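# Three arms: roll a ball from a gutter into a roofed box

## Task

Get the ball out of the gutter it sits in and into the box belonging to the same arm; that box has a roof and one open side. Any more than slight shifting, lifting, turning or tipping of the box is a failure. Pouring the ball in is allowed. If the ball drops more than slightly below table-top height while no robot holds it, the task fails. The gutter only holds the ball while its open end is the higher end; hold the handle upright and the ball rolls out. Arm feet (metres) and headings (degrees counter-clockwise from +x): arm1 x=-1.78 y=+0.07 z=+0.90 facing -2; arm2 x=+0.00 y=+0.01 z=+0.86 facing +92; arm3 x=+1.78 y=-0.04 z=+0.91 facing -178. At the end, release everything and move the arms away, because a result that stays in place only while a robot holds it does not count. Also, nothing may be knocked or placed outside the work area.

## Robot and tools

Setup: three identical i2rt Big YAM arms, arm1, arm2 and arm3. Each has six revolute joints, a two-finger gripper and a wrist camera. Fixed room cameras: cam_end_1, cam_end_2, cam_gap_1, cam_gap_2, cam_side, cam_top. Wrist cameras: arm1_cam_wrist, arm2_cam_wrist, arm3_cam_wrist. Reach is roughly 1.0 m from the joint1 axis. A loose object may occasionally get a brief push from outside.

Frame: a single scene frame with its origin on the floor and +z up. Foot positions and headings are the ones listed in the task. "hand" is the midpoint between the fingertips. The hand's z axis runs along the fingers, and the fingers open along its y axis.

execute_actions(actions, cameras): actions is a list holding at most one action, and an empty list just reads state and images. An action is an object keyed by robot name ("arm1", "arm2", "arm3"), each with a "joints" object. Joint values are absolute targets, never offsets, given by name. Units are radians for joint1_rad..joint6_rad and metres for gripper_m. Ranges: joint1_rad -2.879..2.879 (turns the arm about its foot; positive is counter-clockwise seen from above; 0 points the way the foot faces); joint2_rad 0..3.141 (shoulder; 0 is upper arm back and roughly level, increasing raises it and then brings it forward); joint3_rad 0..3.019 (elbow; 0 is fully folded, increasing opens it); joint4_rad -1.692..1.57 (hand pitch; positive tips the fingers up); joint5_rad -1.57..1.57 (hand yaw; positive goes to the arm's right); joint6_rad -2.094..2.094 (hand roll; positive is clockwise seen from behind the hand); gripper_m 0..0.093 (distance between fingertips, roughly 50-62 N per pad). Done tolerances are ±0.045, 0.14, 0.09, 0.055, 0.03, 0.035 and 0.003 respectively. All motions in an action begin together, and each joint moves at its own speed, so the hand may take a wide path. An action lasts at most 15 s. An unknown key or an out-of-range value rejects the whole call. Any joint or arm you leave out may still be driving toward its previous target. cameras: a list of names; null, omitted or ["all"] returns every camera, and [] returns none. Images come back in the order given by the "pictures" line.

wait(seconds 0..10): sends no new command and returns state and images. zoom_image(camera, region=[x0,y0,x1,y1]) enlarges part of that camera's latest full image; the pixel origin is top-left and the region is at most 504x504. read_manual(section="licences") returns only licence text. finished_scene(scene 1..2) ends the scene once the last command has been held, cannot be undone, and reports success plus the next scene's task. Replying without a tool call ends every remaining scene.

Result lines: joint_status shows how each commanded joint finished. "off_target" means it stopped short and may still be pushing. "contact_stop" and "time_out" mean it now holds where it stopped, except that a joint that timed out can keep pushing toward its target, or toward a point limited to 0.375, 0.375, 0.113, 0.225, 0.075, 0.3 rad (joints 1-6) from where it is, and will move there by itself once the way is clear. To relieve that push, send the joint its reported position. "joint command not followed" (with a "cause:" line) means a self/inter-arm collision check rejected that arm's joint targets; its gripper target still runs, and the rejected targets may be retried on later actions. on_its_own lists anything moving that you did not command, and its "held at" value is the target, not the actual position. A small change from the current position may produce no movement. A stop in one call cancels the rest of the calls in that reply.

What to avoid: arms keep pushing after contact and can push hard. Never squeeze two arms together, since a hard press fails and ends the run; the collision check can be late and does not cover fingers, gripper housings or cameras. State never reports arm-to-arm contact. Holding a load heats motors: MOTOR HOT warns at 85 °C, and at 100 °C an OVER-TEMPERATURE FAULT lets that arm fall and joint_status shows "limit_stop_at_motor_heat" (send the target again afterwards). Heat also builds while you are thinking, because the simulation keeps running.

Cameras: calibration is given per camera (OpenCV K, distortion, T_world_to_cam). Wrist-camera poses come from joint readings, so they are less accurate.

Each tool is called as a command line: name --argument value for each argument, lists and objects as JSON in quotes; but a table of rows of numbers goes row by row, as --pt "numbers of a row", without its own name.

## Session

I'll start by looking at the scene.

execute_actions --actions '[]'

Scene clock: 0.00 s.
arm1.joint_positions: joint1_rad=+0.523 joint2_rad=+0.432 joint3_rad=+1.439 joint4_rad=-1.209 joint5_rad=-0.140 joint6_rad=-0.695 gripper_m=+0.094
arm1.joint_status: not commanded
arm1.hand: x=-1.6664 y=+0.1645 z=+1.5254 quat_wxyz=(-0.635, +0.470, -0.613, +0.017) (m; scene frame)
arm2.joint_positions: joint1_rad=+0.820 joint2_rad=+0.619 joint3_rad=+1.421 joint4_rad=-1.328 joint5_rad=+0.122 joint6_rad=+0.776 gripper_m=+0.095
arm2.joint_status: not commanded
arm2.hand: x=-0.1662 y=+0.1801 z=+1.4181 quat_wxyz=(-0.043, +0.617, -0.610, -0.495) (m; scene frame)
arm3.joint_positions: joint1_rad=+0.153 joint2_rad=+0.335 joint3_rad=+1.586 joint4_rad=-1.295 joint5_rad=-0.195 joint6_rad=+0.241 gripper_m=+0.095
arm3.joint_status: not commanded
arm3.hand: x=+1.7398 y=-0.0826 z=+1.5761 quat_wxyz=(-0.212, -0.720, -0.049, +0.659) (m; scene frame)
pictures: arm1_cam_wrist, arm2_cam_wrist, arm3_cam_wrist, cam_end_1, cam_end_2, cam_gap_1, cam_gap_2, cam_side, cam_top
Images, in order (width x height): arm1_cam_wrist 616x616, arm2_cam_wrist 616x616, arm3_cam_wrist 616x616, cam_end_1 504x504, cam_end_2 504x504, cam_gap_1 504x504, cam_gap_2 504x504, cam_side 504x504, cam_top 504x504.

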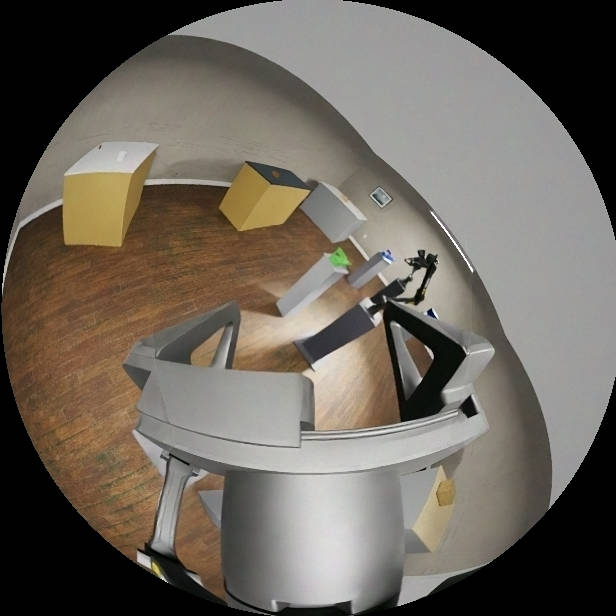

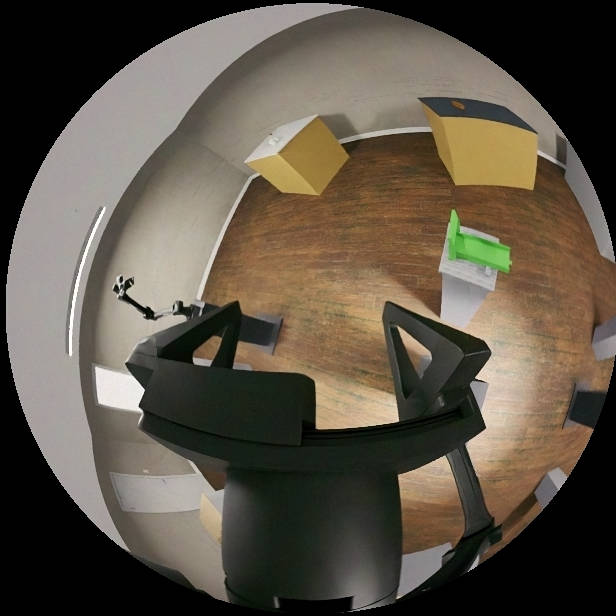

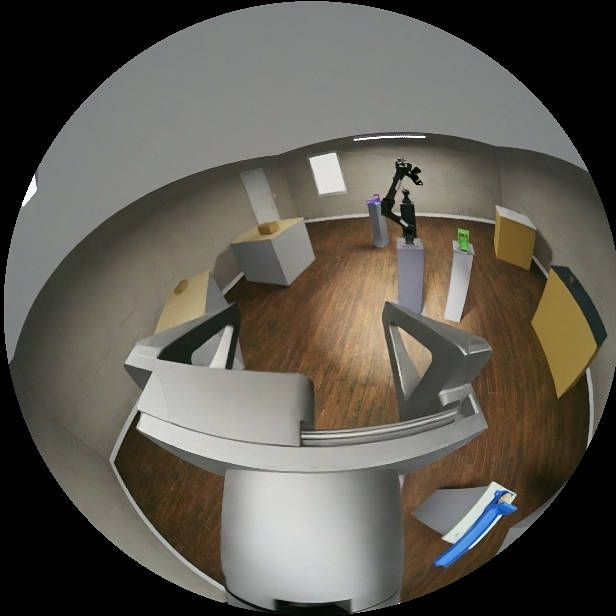

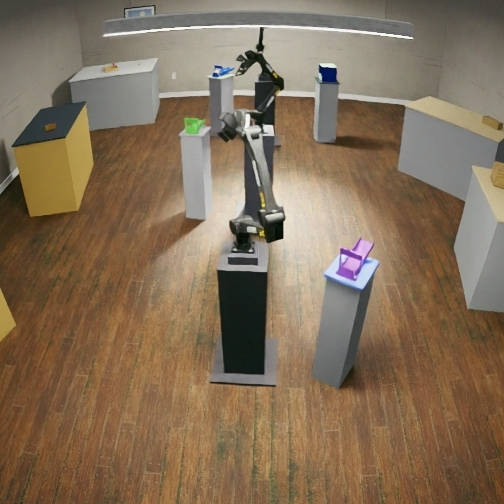

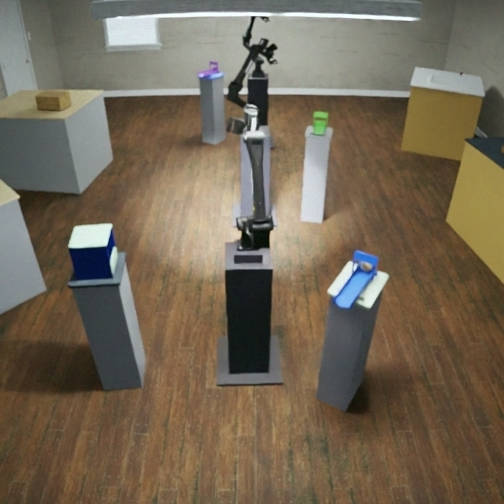

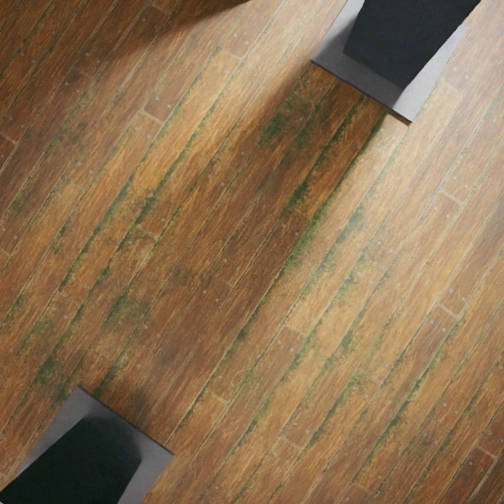

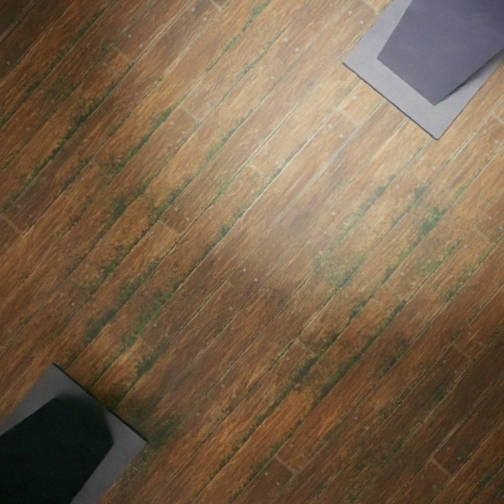

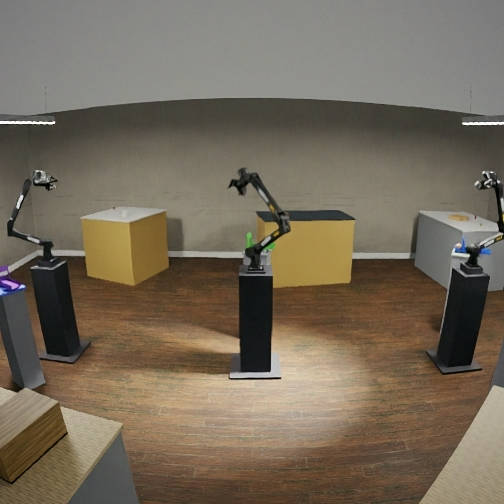

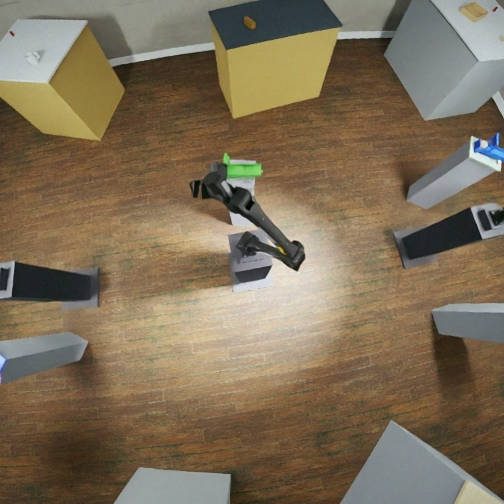

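zoom_image --camera "cam_end_2" --region '[310, 235, 410, 325]'

zoom_image --camera "cam_end_2" --region '[50, 210, 150, 310]'

zoom_image --camera "cam_end_1" --region '[310, 225, 400, 305]'

zoom_image --camera "arm3_cam_wrist" --region '[400, 460, 540, 580]'

zoom_image --camera "cam_end_1" --region '[190, 40, 350, 150]'

Region (310, 235, 410, 325) of cam_end_2's 504x504 image, scaled by 5.040, with more detail than that image has; it fills the top 454 rows of this view, and the rest is white.

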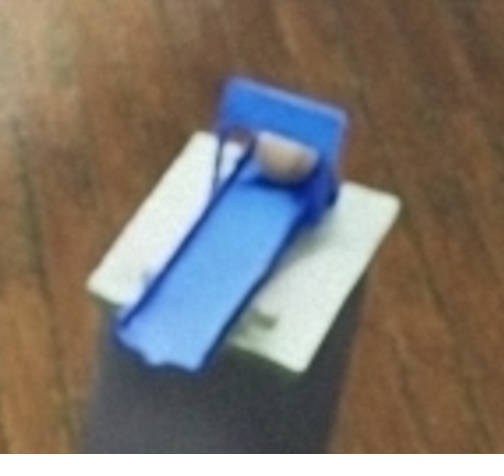

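Region (50, 210, 150, 310) of cam_end_2's 504x504 image, scaled by 5.040, with more detail than that image has.

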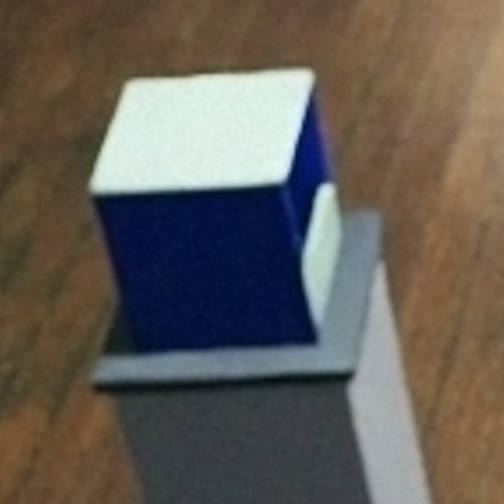

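Region (310, 225, 400, 305) of cam_end_1's 504x504 image, scaled by 5.600, with more detail than that image has.

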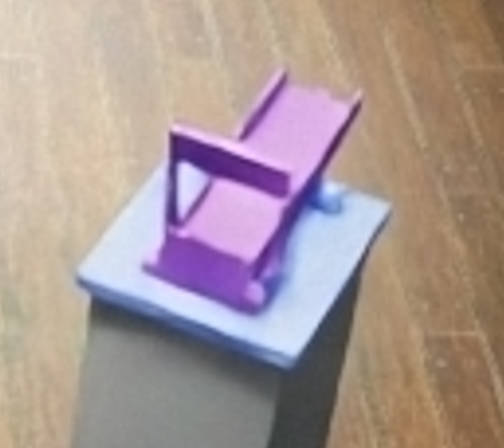

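Region (400, 460, 540, 580) of arm3_cam_wrist's 616x616 image, scaled by 3.600, with more detail than that image has; it fills the top 432 rows of this view, and the rest is white.

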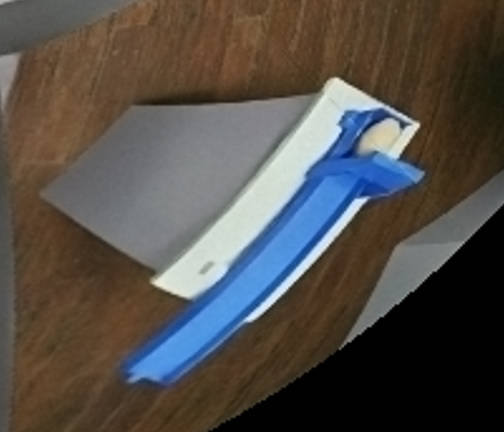

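Region (190, 40, 350, 150) of cam_end_1's 504x504 image, scaled by 3.150, with more detail than that image has; it fills the top 346 rows of this view, and the rest is white.

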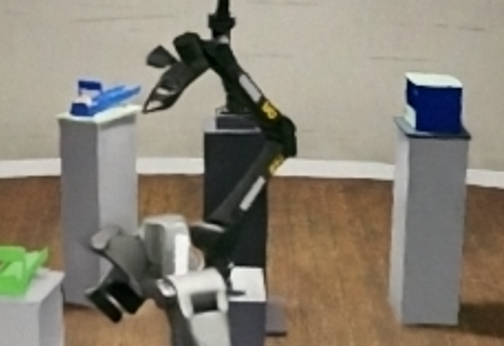

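execute_actions --actions '[{"arm3": {"joints": {"joint1_rad": -1.95, "joint2_rad": 1.85, "joint3_rad": 2.05, "joint4_rad": -1.65, "joint5_rad": 0.0, "joint6_rad": 0.0, "gripper_m": 0.09}}}]' --cameras '["arm3_cam_wrist", "cam_end_2", "cam_side", "cam_top"]'

Scene clock: 86.13 s.
arm1.joint_positions: joint1_rad=+0.523 joint2_rad=+0.432 joint3_rad=+1.439 joint4_rad=-1.209 joint5_rad=-0.140 joint6_rad=-0.695 gripper_m=+0.094
arm1.joint_status: not commanded
arm1.hand: x=-1.6664 y=+0.1645 z=+1.5254 quat_wxyz=(-0.635, +0.470, -0.613, +0.017) (m; scene frame)
arm2.joint_positions: joint1_rad=+0.820 joint2_rad=+0.619 joint3_rad=+1.421 joint4_rad=-1.328 joint5_rad=+0.122 joint6_rad=+0.776 gripper_m=+0.095
arm2.joint_status: not commanded
arm2.hand: x=-0.1662 y=+0.1801 z=+1.4181 quat_wxyz=(-0.043, +0.617, -0.610, -0.495) (m; scene frame)
arm3.joint_positions: joint1_rad=-1.954 joint2_rad=+1.880 joint3_rad=+2.029 joint4_rad=-1.642 joint5_rad=+0.003 joint6_rad=+0.008 gripper_m=+0.090
arm3.joint_status: all done
arm3.hand: x=+1.9879 y=+0.5226 z=+1.1901 quat_wxyz=(+0.033, -0.569, +0.822, +0.025) (m; scene frame)
pictures: arm3_cam_wrist, cam_end_2, cam_side, cam_top
camera_calibration (this result's frames):
arm3_cam_wrist: T_world_to_cam=[[0.935858, -0.352144, 0.01282, -1.69232], [-0.310971, -0.80823, 0.500061, 0.448426], [-0.165732, -0.471973, -0.865895, 1.73014], [0, 0, 0, 1]] pos_world=[2.00996, 0.583071, 1.29558]
Images, in order (width x height): arm3_cam_wrist 616x616, cam_end_2 504x504, cam_side 504x504, cam_top 504x504.

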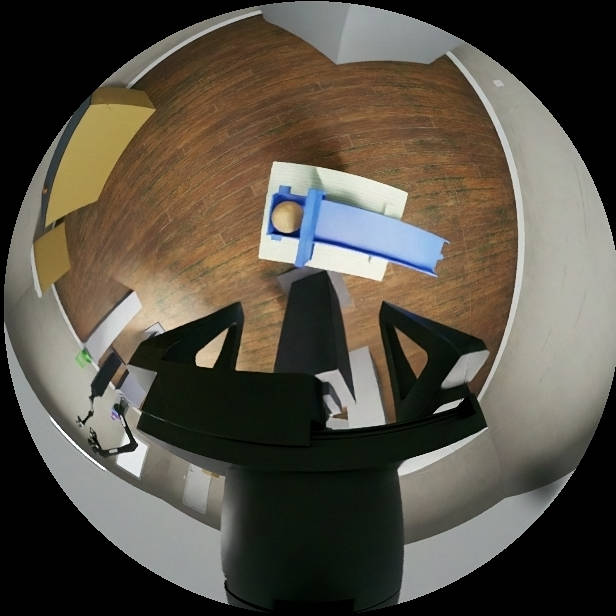

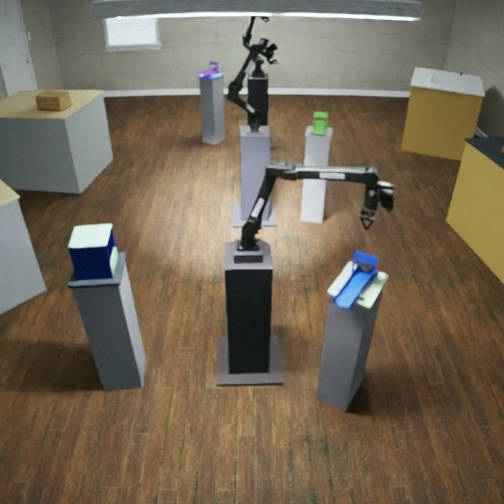

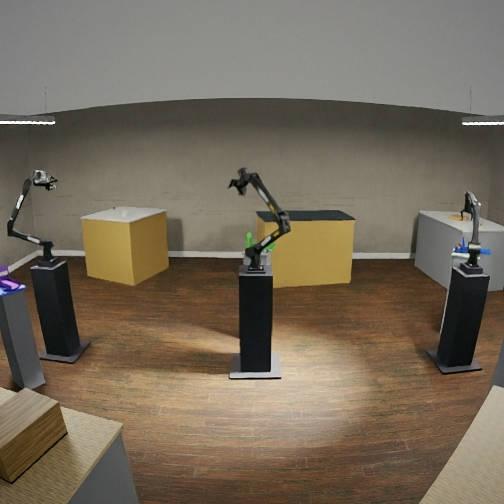

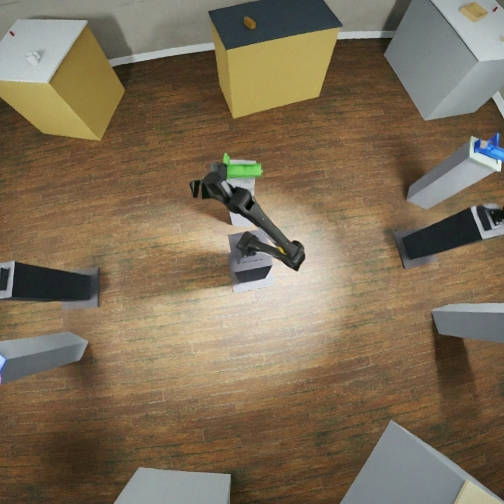

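zoom_image --camera "arm3_cam_wrist" --region '[245, 150, 465, 300]'

zoom_image --camera "cam_side" --region '[220, 215, 300, 275]'

zoom_image --camera "cam_side" --region '[434, 180, 504, 280]'

Region (245, 150, 465, 300) of arm3_cam_wrist's 616x616 image, scaled by 2.291, with more detail than that image has; it fills the top 344 rows of this view, and the rest is white.

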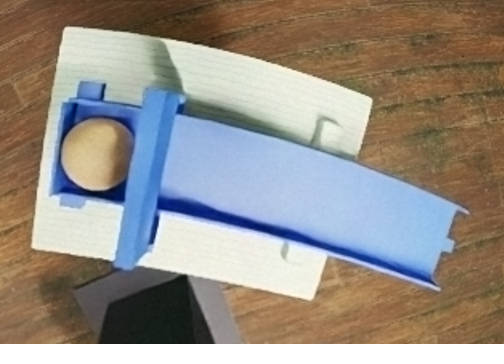

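Region (220, 215, 300, 275) of cam_side's 504x504 image, scaled by 6.300, with more detail than that image has; it fills the top 378 rows of this view, and the rest is white.

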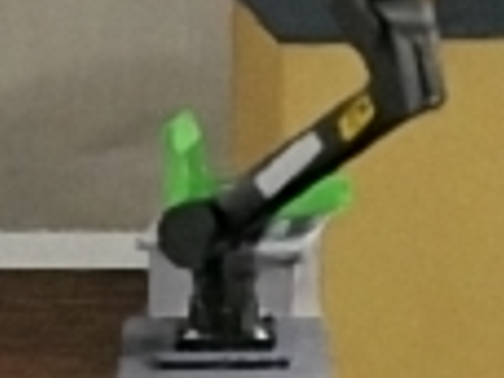

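Region (434, 180, 504, 280) of cam_side's 504x504 image, scaled by 5.040, with more detail than that image has; it fills the left 353 columns of this view, and the rest is white.

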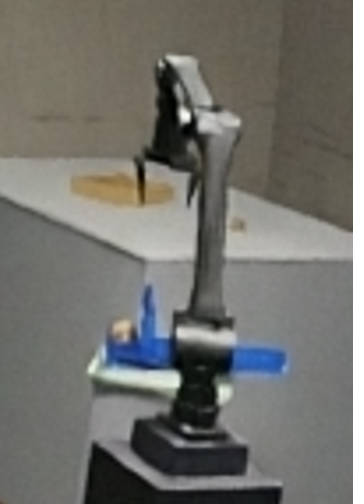

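zoom_image --camera "cam_side" --region '[446, 228, 496, 268]'

zoom_image --camera "cam_end_2" --region '[320, 170, 420, 320]'

zoom_image --camera "arm3_cam_wrist" --region '[255, 175, 355, 275]'

Region (446, 228, 496, 268) of cam_side's 504x504 image, scaled by 10.080, with more detail than that image has; it fills the top 403 rows of this view, and the rest is white.

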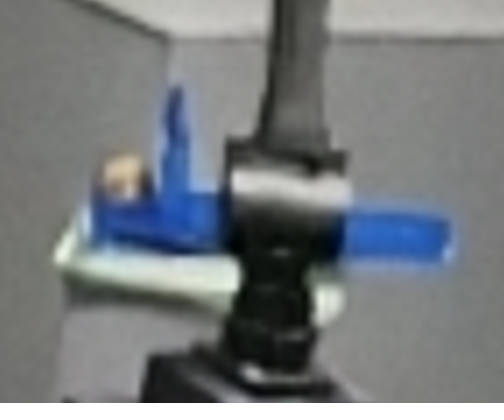

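Region (320, 170, 420, 320) of cam_end_2's 504x504 image, scaled by 3.360, with more detail than that image has.

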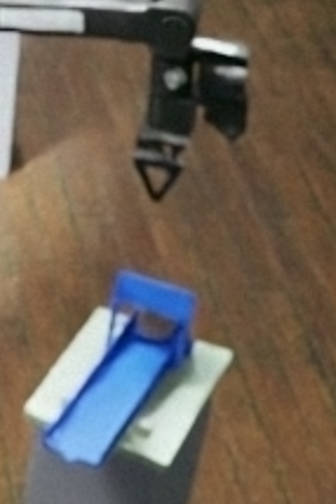

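Region (255, 175, 355, 275) of arm3_cam_wrist's 616x616 image, scaled by 5.040, with more detail than that image has.

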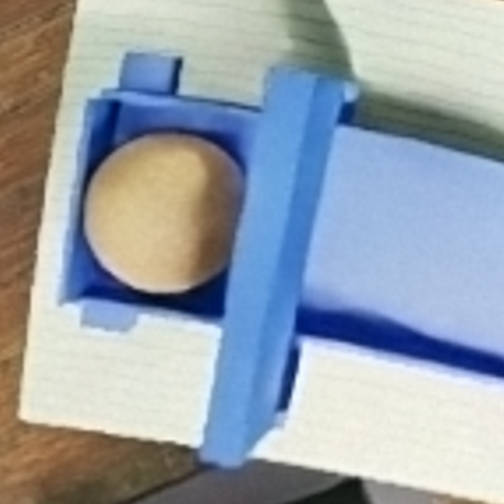

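execute_actions --actions '[{"arm3": {"joints": {"joint1_rad": -1.88, "joint2_rad": 2.037, "joint3_rad": 1.98, "joint4_rad": -1.52, "joint5_rad": 0.186, "joint6_rad": 0.253, "gripper_m": 0.07}}}]' --cameras '["arm3_cam_wrist", "cam_end_2", "cam_side"]'

Scene clock: 158.83 s.
arm1.joint_positions: joint1_rad=+0.523 joint2_rad=+0.432 joint3_rad=+1.439 joint4_rad=-1.209 joint5_rad=-0.140 joint6_rad=-0.695 gripper_m=+0.094
arm1.joint_status: not commanded
arm1.hand: x=-1.6664 y=+0.1645 z=+1.5254 quat_wxyz=(-0.635, +0.470, -0.613, +0.017) (m; scene frame)
arm2.joint_positions: joint1_rad=+0.820 joint2_rad=+0.619 joint3_rad=+1.421 joint4_rad=-1.328 joint5_rad=+0.122 joint6_rad=+0.776 gripper_m=+0.095
arm2.joint_status: not commanded
arm2.hand: x=-0.1662 y=+0.1801 z=+1.4181 quat_wxyz=(-0.043, +0.617, -0.610, -0.495) (m; scene frame)
arm3.joint_positions: joint1_rad=-1.872 joint2_rad=+2.051 joint3_rad=+1.975 joint4_rad=-1.528 joint5_rad=+0.183 joint6_rad=+0.242 gripper_m=+0.070
arm3.joint_status: all done
arm3.hand: x=+1.9793 y=+0.5600 z=+1.0711 quat_wxyz=(+0.052, -0.504, +0.859, -0.074) (m; scene frame)
pictures: arm3_cam_wrist, cam_end_2, cam_side
camera_calibration (this result's frames):
arm3_cam_wrist: T_world_to_cam=[[0.856094, -0.478778, 0.194613, -1.63554], [-0.499921, -0.671642, 0.546787, 0.782884], [-0.131079, -0.565392, -0.81434, 1.57186], [0, 0, 0, 1]] pos_world=[1.99759, 0.631473, 1.17025]
Images, in order (width x height): arm3_cam_wrist 616x616, cam_end_2 504x504, cam_side 504x504.

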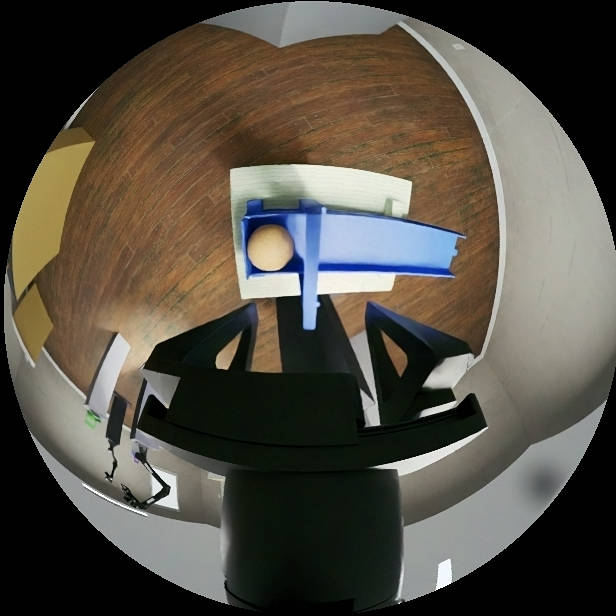

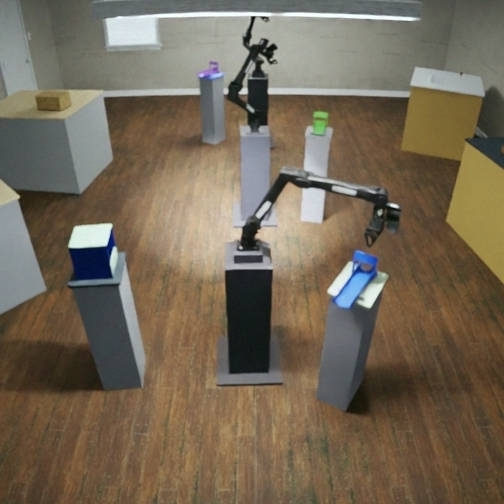

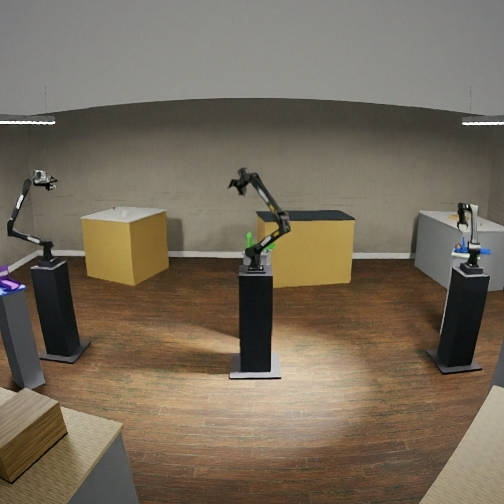

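zoom_image --camera "arm3_cam_wrist" --region '[220, 155, 400, 345]'

zoom_image --camera "cam_end_2" --region '[330, 190, 420, 300]'

Region (220, 155, 400, 345) of arm3_cam_wrist's 616x616 image, scaled by 2.653, with more detail than that image has; it fills the left 477 columns of this view, and the rest is white.

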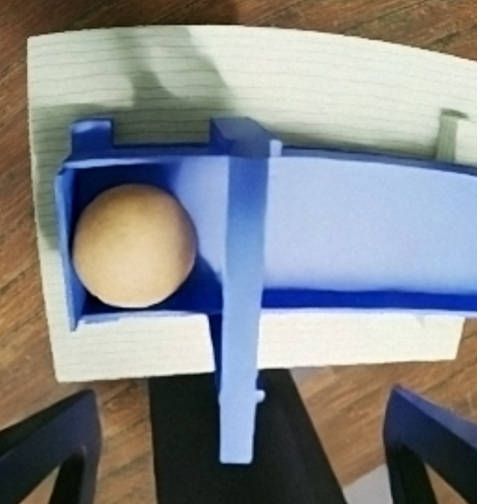

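Region (330, 190, 420, 300) of cam_end_2's 504x504 image, scaled by 4.582, with more detail than that image has; it fills the left 412 columns of this view, and the rest is white.

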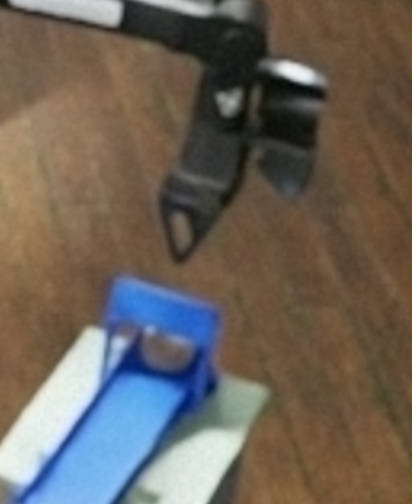

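execute_actions --actions '[{"arm3": {"joints": {"joint1_rad": -1.892, "joint2_rad": 2.075, "joint3_rad": 1.785, "joint4_rad": -1.295, "joint5_rad": 0.188, "joint6_rad": 0.265, "gripper_m": 0.06}}}]' --cameras '["arm3_cam_wrist", "cam_end_2", "cam_side"]'

Scene clock: 182.90 s.
arm1.joint_positions: joint1_rad=+0.523 joint2_rad=+0.432 joint3_rad=+1.439 joint4_rad=-1.209 joint5_rad=-0.140 joint6_rad=-0.695 gripper_m=+0.094
arm1.joint_status: not commanded
arm1.hand: x=-1.6664 y=+0.1645 z=+1.5254 quat_wxyz=(-0.635, +0.470, -0.613, +0.017) (m; scene frame)
arm2.joint_positions: joint1_rad=+0.820 joint2_rad=+0.619 joint3_rad=+1.421 joint4_rad=-1.328 joint5_rad=+0.122 joint6_rad=+0.776 gripper_m=+0.095
arm2.joint_status: not commanded
arm2.hand: x=-0.1662 y=+0.1801 z=+1.4181 quat_wxyz=(-0.043, +0.617, -0.610, -0.495) (m; scene frame)
arm3.joint_positions: joint1_rad=-1.884 joint2_rad=+2.064 joint3_rad=+1.788 joint4_rad=-1.305 joint5_rad=+0.185 joint6_rad=+0.255 gripper_m=+0.060
arm3.joint_status: all done
arm3.hand: x=+1.9851 y=+0.5546 z=+0.9928 quat_wxyz=(+0.061, -0.493, +0.866, -0.067) (m; scene frame)
pictures: arm3_cam_wrist, cam_end_2, cam_side
camera_calibration (this result's frames):
arm3_cam_wrist: T_world_to_cam=[[0.842565, -0.503672, 0.190784, -1.58333], [-0.520971, -0.672274, 0.525963, 0.887759], [-0.136654, -0.542551, -0.828833, 1.51856], [0, 0, 0, 1]] pos_world=[2.00407, 0.623233, 1.09378]
Images, in order (width x height): arm3_cam_wrist 616x616, cam_end_2 504x504, cam_side 504x504.

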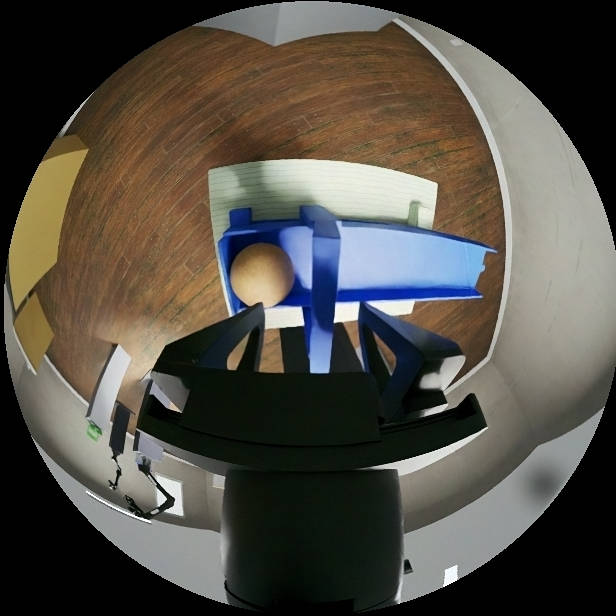

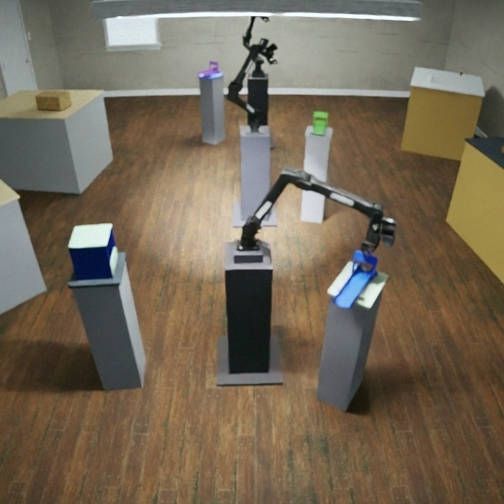

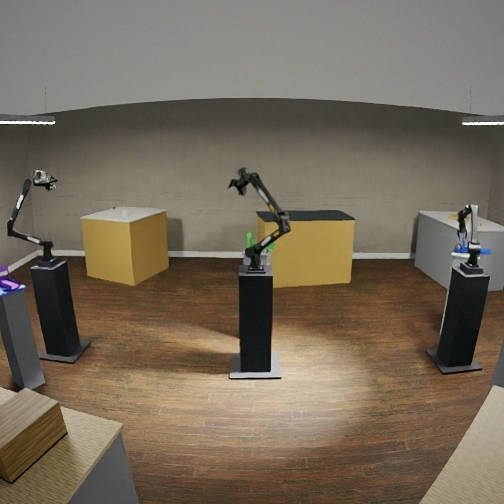

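execute_actions --actions '[{"arm3": {"joints": {"joint1_rad": -1.907, "joint2_rad": 2.102, "joint3_rad": 1.77, "joint4_rad": -1.3, "joint5_rad": 0.188, "joint6_rad": 0.27, "gripper_m": 0.05}}}]' --cameras '["arm3_cam_wrist", "cam_end_2", "cam_side"]'

Scene clock: 185.87 s.
arm1.joint_positions: joint1_rad=+0.523 joint2_rad=+0.432 joint3_rad=+1.439 joint4_rad=-1.209 joint5_rad=-0.140 joint6_rad=-0.695 gripper_m=+0.094
arm1.joint_status: not commanded
arm1.hand: x=-1.6664 y=+0.1645 z=+1.5254 quat_wxyz=(-0.635, +0.470, -0.613, +0.017) (m; scene frame)
arm2.joint_positions: joint1_rad=+0.820 joint2_rad=+0.619 joint3_rad=+1.421 joint4_rad=-1.328 joint5_rad=+0.122 joint6_rad=+0.776 gripper_m=+0.095
arm2.joint_status: not commanded
arm2.hand: x=-0.1662 y=+0.1801 z=+1.4181 quat_wxyz=(-0.043, +0.617, -0.610, -0.495) (m; scene frame)
arm3.joint_positions: joint1_rad=-1.900 joint2_rad=+2.075 joint3_rad=+1.780 joint4_rad=-1.305 joint5_rad=+0.185 joint6_rad=+0.259 gripper_m=+0.050
arm3.joint_status: all done
arm3.hand: x=+1.9937 y=+0.5479 z=+0.9835 quat_wxyz=(+0.054, -0.484, +0.870, -0.073) (m; scene frame)
pictures: arm3_cam_wrist, cam_end_2, cam_side
camera_calibration (this result's frames):
arm3_cam_wrist: T_world_to_cam=[[0.832921, -0.5178, 0.19526, -1.56965], [-0.532022, -0.652148, 0.540052, 0.889809], [-0.152301, -0.553703, -0.818668, 1.53571], [0, 0, 0, 1]] pos_world=[2.01468, 0.617848, 1.08318]
Images, in order (width x height): arm3_cam_wrist 616x616, cam_end_2 504x504, cam_side 504x504.

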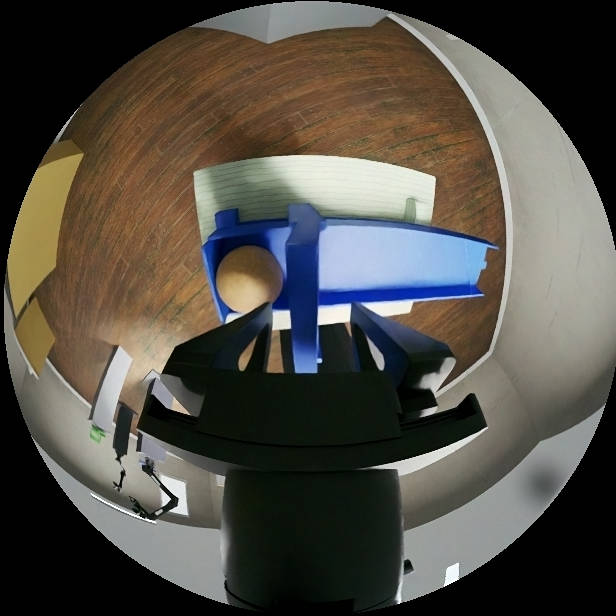

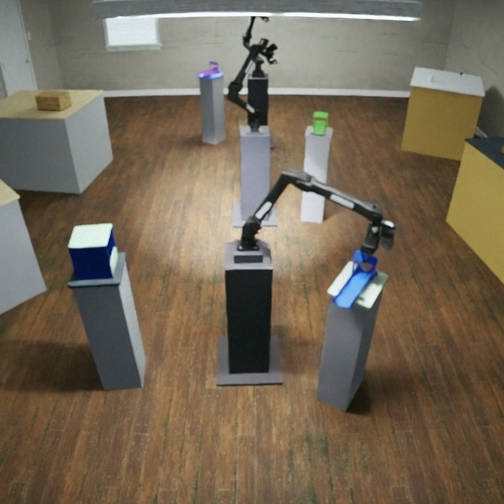

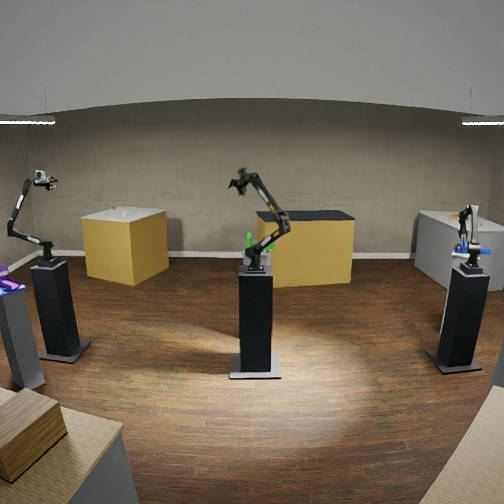

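zoom_image --camera "cam_end_2" --region '[335, 210, 415, 300]'

zoom_image --camera "arm3_cam_wrist" --region '[200, 190, 400, 390]'

execute_actions --actions '[]' --cameras '[]'

Region (335, 210, 415, 300) of cam_end_2's 504x504 image, scaled by 5.600, with more detail than that image has.

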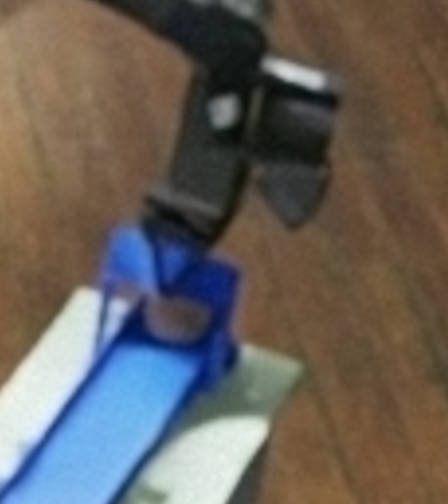

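Region (200, 190, 400, 390) of arm3_cam_wrist's 616x616 image, scaled by 2.520, with more detail than that image has.

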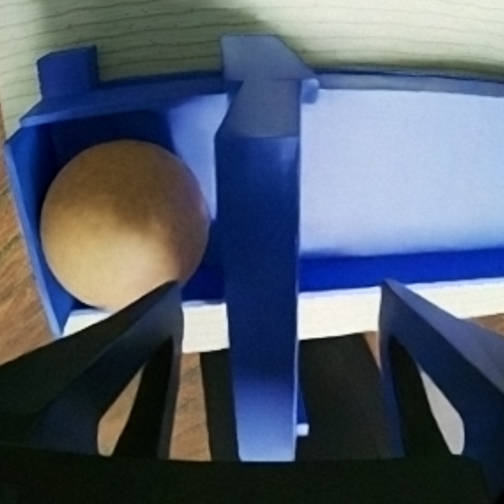

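Scene clock: 187.90 s.
arm1.joint_positions: joint1_rad=+0.523 joint2_rad=+0.432 joint3_rad=+1.439 joint4_rad=-1.209 joint5_rad=-0.140 joint6_rad=-0.695 gripper_m=+0.094
arm1.joint_status: not commanded
arm1.hand: x=-1.6664 y=+0.1645 z=+1.5254 quat_wxyz=(-0.635, +0.470, -0.613, +0.017) (m; scene frame)
arm2.joint_positions: joint1_rad=+0.820 joint2_rad=+0.619 joint3_rad=+1.421 joint4_rad=-1.328 joint5_rad=+0.122 joint6_rad=+0.776 gripper_m=+0.095
arm2.joint_status: not commanded
arm2.hand: x=-0.1662 y=+0.1801 z=+1.4181 quat_wxyz=(-0.043, +0.617, -0.610, -0.495) (m; scene frame)
arm3.joint_positions: joint1_rad=-1.900 joint2_rad=+2.075 joint3_rad=+1.780 joint4_rad=-1.305 joint5_rad=+0.185 joint6_rad=+0.259 gripper_m=+0.050
arm3.joint_status: all done
arm3.hand: x=+1.9937 y=+0.5479 z=+0.9835 quat_wxyz=(+0.054, -0.484, +0.870, -0.073) (m; scene frame)
pictures: none
No camera images: the call's "cameras" was empty. Leave "cameras" out to get every camera's image.

execute_actions --actions '[{"arm3": {"joints": {"joint1_rad": -1.887, "joint2_rad": 2.122, "joint3_rad": 1.765, "joint4_rad": -1.3, "gripper_m": 0.04}}}]' --cameras '["arm3_cam_wrist", "cam_end_2"]'

Scene clock: 195.67 s.
arm1.joint_positions: joint1_rad=+0.523 joint2_rad=+0.432 joint3_rad=+1.439 joint4_rad=-1.209 joint5_rad=-0.140 joint6_rad=-0.695 gripper_m=+0.094
arm1.joint_status: not commanded
arm1.hand: x=-1.6664 y=+0.1645 z=+1.5254 quat_wxyz=(-0.635, +0.470, -0.613, +0.017) (m; scene frame)
arm2.joint_positions: joint1_rad=+0.820 joint2_rad=+0.619 joint3_rad=+1.421 joint4_rad=-1.328 joint5_rad=+0.122 joint6_rad=+0.776 gripper_m=+0.095
arm2.joint_status: not commanded
arm2.hand: x=-0.1662 y=+0.1801 z=+1.4181 quat_wxyz=(-0.043, +0.617, -0.610, -0.495) (m; scene frame)
arm3.joint_positions: joint1_rad=-1.898 joint2_rad=+2.097 joint3_rad=+1.773 joint4_rad=-1.305 joint5_rad=+0.185 joint6_rad=+0.259 gripper_m=+0.040
arm3.joint_status: all done
arm3.hand: x=+1.9917 y=+0.5447 z=+0.9677 quat_wxyz=(+0.044, -0.486, +0.869, -0.083) (m; scene frame)
pictures: arm3_cam_wrist, cam_end_2
camera_calibration (this result's frames):
arm3_cam_wrist: T_world_to_cam=[[0.835458, -0.510908, 0.202441, -1.58227], [-0.52628, -0.637744, 0.562417, 0.854261], [-0.158238, -0.576416, -0.801689, 1.5285], [0, 0, 0, 1]] pos_world=[2.01337, 0.617453, 1.06524]
Images, in order (width x height): arm3_cam_wrist 616x616, cam_end_2 504x504.

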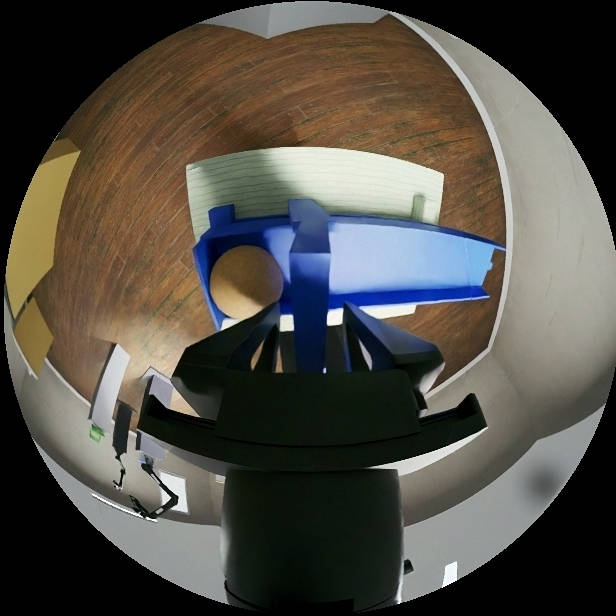

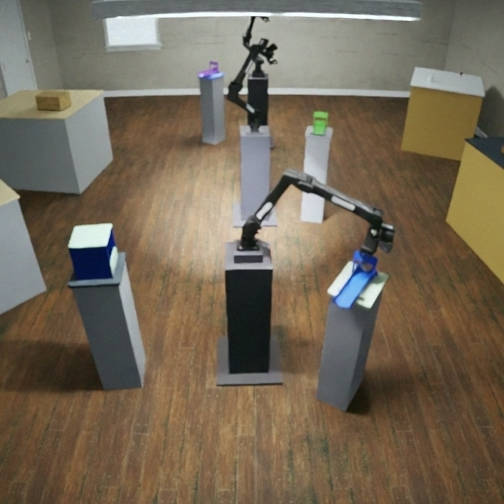

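execute_actions --actions '[{"arm3": {"joints": {"gripper_m": 0.0}}}]' --cameras '["arm3_cam_wrist", "cam_end_2"]'

Scene clock: 199.13 s.
arm1.joint_positions: joint1_rad=+0.523 joint2_rad=+0.432 joint3_rad=+1.439 joint4_rad=-1.209 joint5_rad=-0.140 joint6_rad=-0.695 gripper_m=+0.094
arm1.joint_status: not commanded
arm1.hand: x=-1.6664 y=+0.1645 z=+1.5254 quat_wxyz=(-0.635, +0.470, -0.613, +0.017) (m; scene frame)
arm2.joint_positions: joint1_rad=+0.820 joint2_rad=+0.619 joint3_rad=+1.421 joint4_rad=-1.328 joint5_rad=+0.122 joint6_rad=+0.776 gripper_m=+0.095
arm2.joint_status: not commanded
arm2.hand: x=-0.1662 y=+0.1801 z=+1.4181 quat_wxyz=(-0.043, +0.617, -0.610, -0.495) (m; scene frame)
arm3.joint_positions: joint1_rad=-1.895 joint2_rad=+2.097 joint3_rad=+1.773 joint4_rad=-1.305 joint5_rad=+0.195 joint6_rad=+0.263 gripper_m=+0.012
arm3.joint_status: gripper_m off_target (ended at +0.012, target +0.000)
arm3.hand: x=+1.9914 y=+0.5448 z=+0.9680 quat_wxyz=(+0.047, -0.486, +0.869, -0.087) (m; scene frame)
pictures: arm3_cam_wrist, cam_end_2
camera_calibration (this result's frames):
arm3_cam_wrist: T_world_to_cam=[[0.833415, -0.510543, 0.211577, -1.58704], [-0.531676, -0.636241, 0.559033, 0.867216], [-0.150797, -0.578397, -0.801696, 1.51503], [0, 0, 0, 1]] pos_world=[2.01221, 0.617797, 1.06558]
Images, in order (width x height): arm3_cam_wrist 616x616, cam_end_2 504x504.

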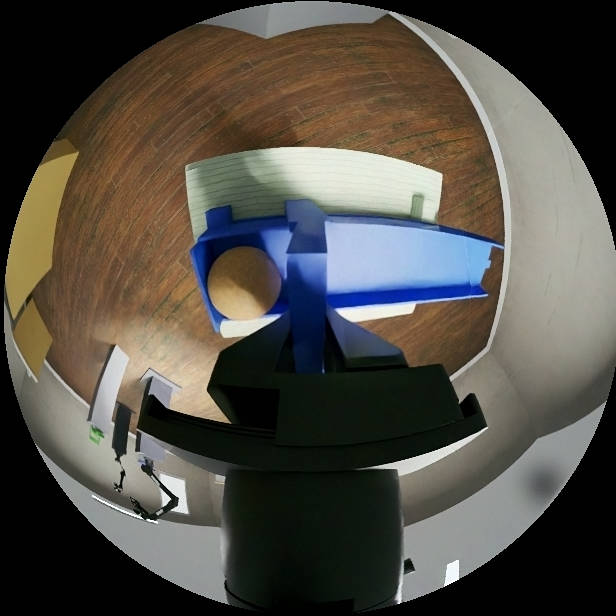

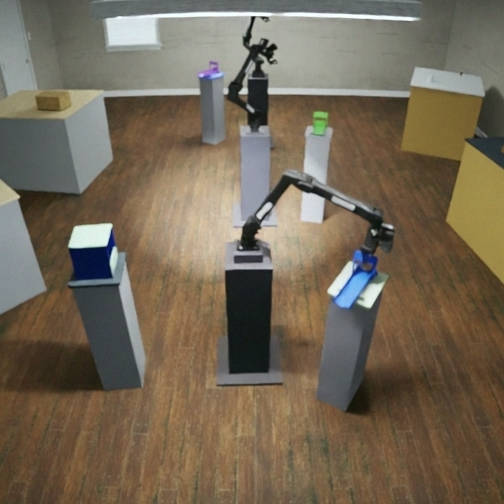

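execute_actions --actions '[{"arm3": {"joints": {"joint1_rad": -1.895, "joint2_rad": 1.97, "joint3_rad": 1.91, "joint4_rad": -1.53, "joint5_rad": 0.26, "joint6_rad": 0.263, "gripper_m": 0.0}}}]' --cameras '["arm3_cam_wrist", "cam_end_2"]'

Scene clock: 234.83 s.
arm1.joint_positions: joint1_rad=+0.523 joint2_rad=+0.432 joint3_rad=+1.439 joint4_rad=-1.209 joint5_rad=-0.140 joint6_rad=-0.695 gripper_m=+0.094
arm1.joint_status: not commanded
arm1.hand: x=-1.6664 y=+0.1645 z=+1.5254 quat_wxyz=(-0.635, +0.470, -0.613, +0.017) (m; scene frame)
arm2.joint_positions: joint1_rad=+0.820 joint2_rad=+0.619 joint3_rad=+1.421 joint4_rad=-1.328 joint5_rad=+0.122 joint6_rad=+0.776 gripper_m=+0.095
arm2.joint_status: not commanded
arm2.hand: x=-0.1662 y=+0.1801 z=+1.4181 quat_wxyz=(-0.043, +0.617, -0.610, -0.495) (m; scene frame)
arm3.joint_positions: joint1_rad=-1.895 joint2_rad=+1.984 joint3_rad=+1.857 joint4_rad=-1.521 joint5_rad=+0.254 joint6_rad=+0.263 gripper_m=+0.012
arm3.joint_status: gripper_m off_target (ended at +0.012, target +0.000); the others done
arm3.hand: x=+1.9945 y=+0.5202 z=+1.0700 quat_wxyz=(+0.061, -0.486, +0.865, -0.114) (m; scene frame)
pictures: arm3_cam_wrist, cam_end_2
camera_calibration (this result's frames):
arm3_cam_wrist: T_world_to_cam=[[0.823227, -0.498801, 0.271101, -1.67323], [-0.55736, -0.619329, 0.552975, 0.845081], [-0.107923, -0.606325, -0.78786, 1.49722], [0, 0, 0, 1]] pos_world=[2.01005, 0.596574, 1.16591]
Images, in order (width x height): arm3_cam_wrist 616x616, cam_end_2 504x504.

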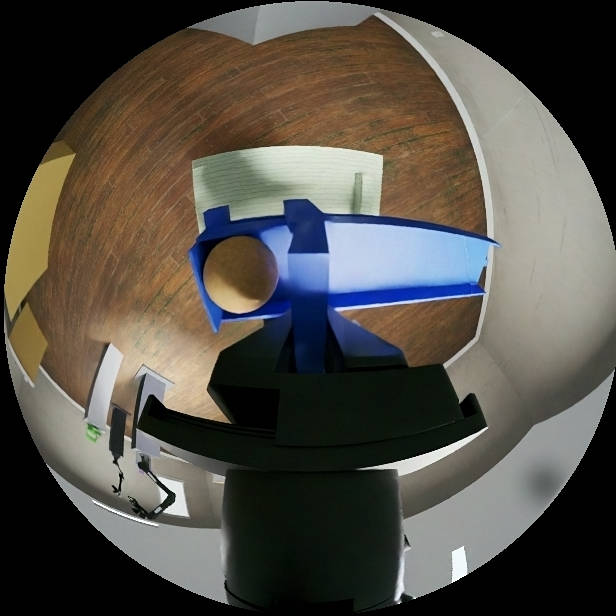

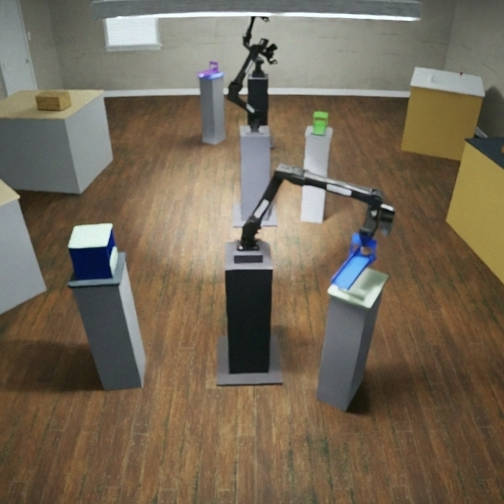

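execute_actions --actions '[{"arm3": {"joints": {"joint1_rad": -1.0, "joint2_rad": 1.6, "joint3_rad": 1.47, "joint4_rad": -1.22, "joint5_rad": 0.45, "joint6_rad": -0.35}}}]' --cameras '["arm3_cam_wrist", "cam_end_2"]'

Scene clock: 246.13 s.
arm1.joint_positions: joint1_rad=+0.523 joint2_rad=+0.432 joint3_rad=+1.439 joint4_rad=-1.209 joint5_rad=-0.140 joint6_rad=-0.695 gripper_m=+0.094
arm1.joint_status: not commanded
arm1.hand: x=-1.6664 y=+0.1645 z=+1.5254 quat_wxyz=(-0.635, +0.470, -0.613, +0.017) (m; scene frame)
arm2.joint_positions: joint1_rad=+0.820 joint2_rad=+0.619 joint3_rad=+1.421 joint4_rad=-1.328 joint5_rad=+0.122 joint6_rad=+0.776 gripper_m=+0.095
arm2.joint_status: not commanded
arm2.hand: x=-0.1662 y=+0.1801 z=+1.4181 quat_wxyz=(-0.043, +0.617, -0.610, -0.495) (m; scene frame)
arm3.joint_positions: joint1_rad=-0.992 joint2_rad=+1.613 joint3_rad=+1.469 joint4_rad=-1.226 joint5_rad=+0.440 joint6_rad=-0.339 gripper_m=+0.012
arm3.joint_status: all done
arm3.hand: x=+1.5377 y=+0.4372 z=+1.1347 quat_wxyz=(+0.234, -0.917, +0.318, -0.052) (m; scene frame)
pictures: arm3_cam_wrist, cam_end_2
camera_calibration (this result's frames):
arm3_cam_wrist: T_world_to_cam=[[0.554079, 0.682664, 0.47641, -1.69178], [0.50804, -0.730654, 0.456114, -0.976377], [0.659463, -0.0106882, -0.751661, -0.032932], [0, 0, 0, 1]] pos_world=[1.45514, 0.441174, 1.22657]
Images, in order (width x height): arm3_cam_wrist 616x616, cam_end_2 504x504.

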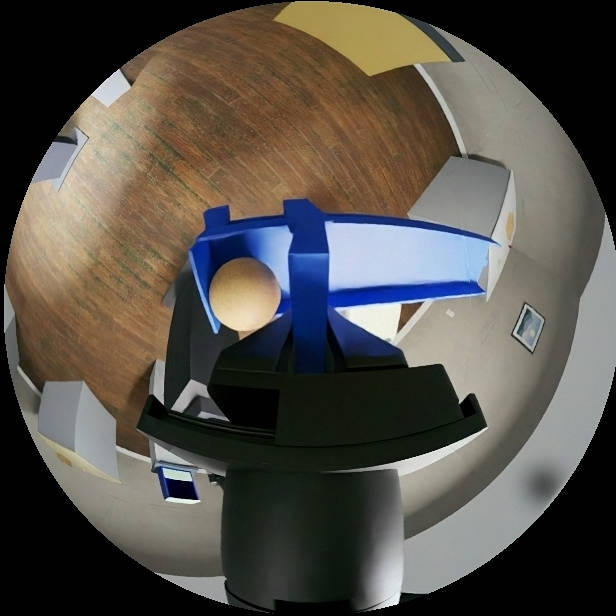

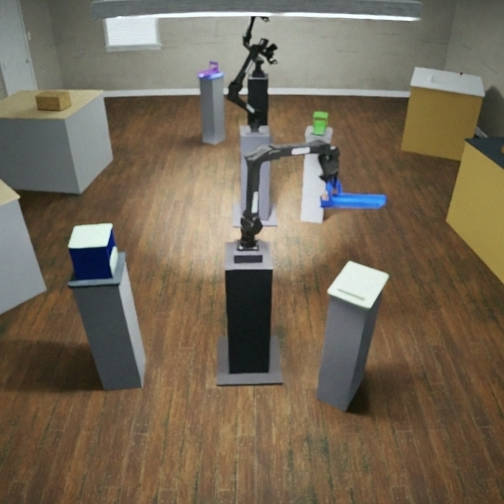

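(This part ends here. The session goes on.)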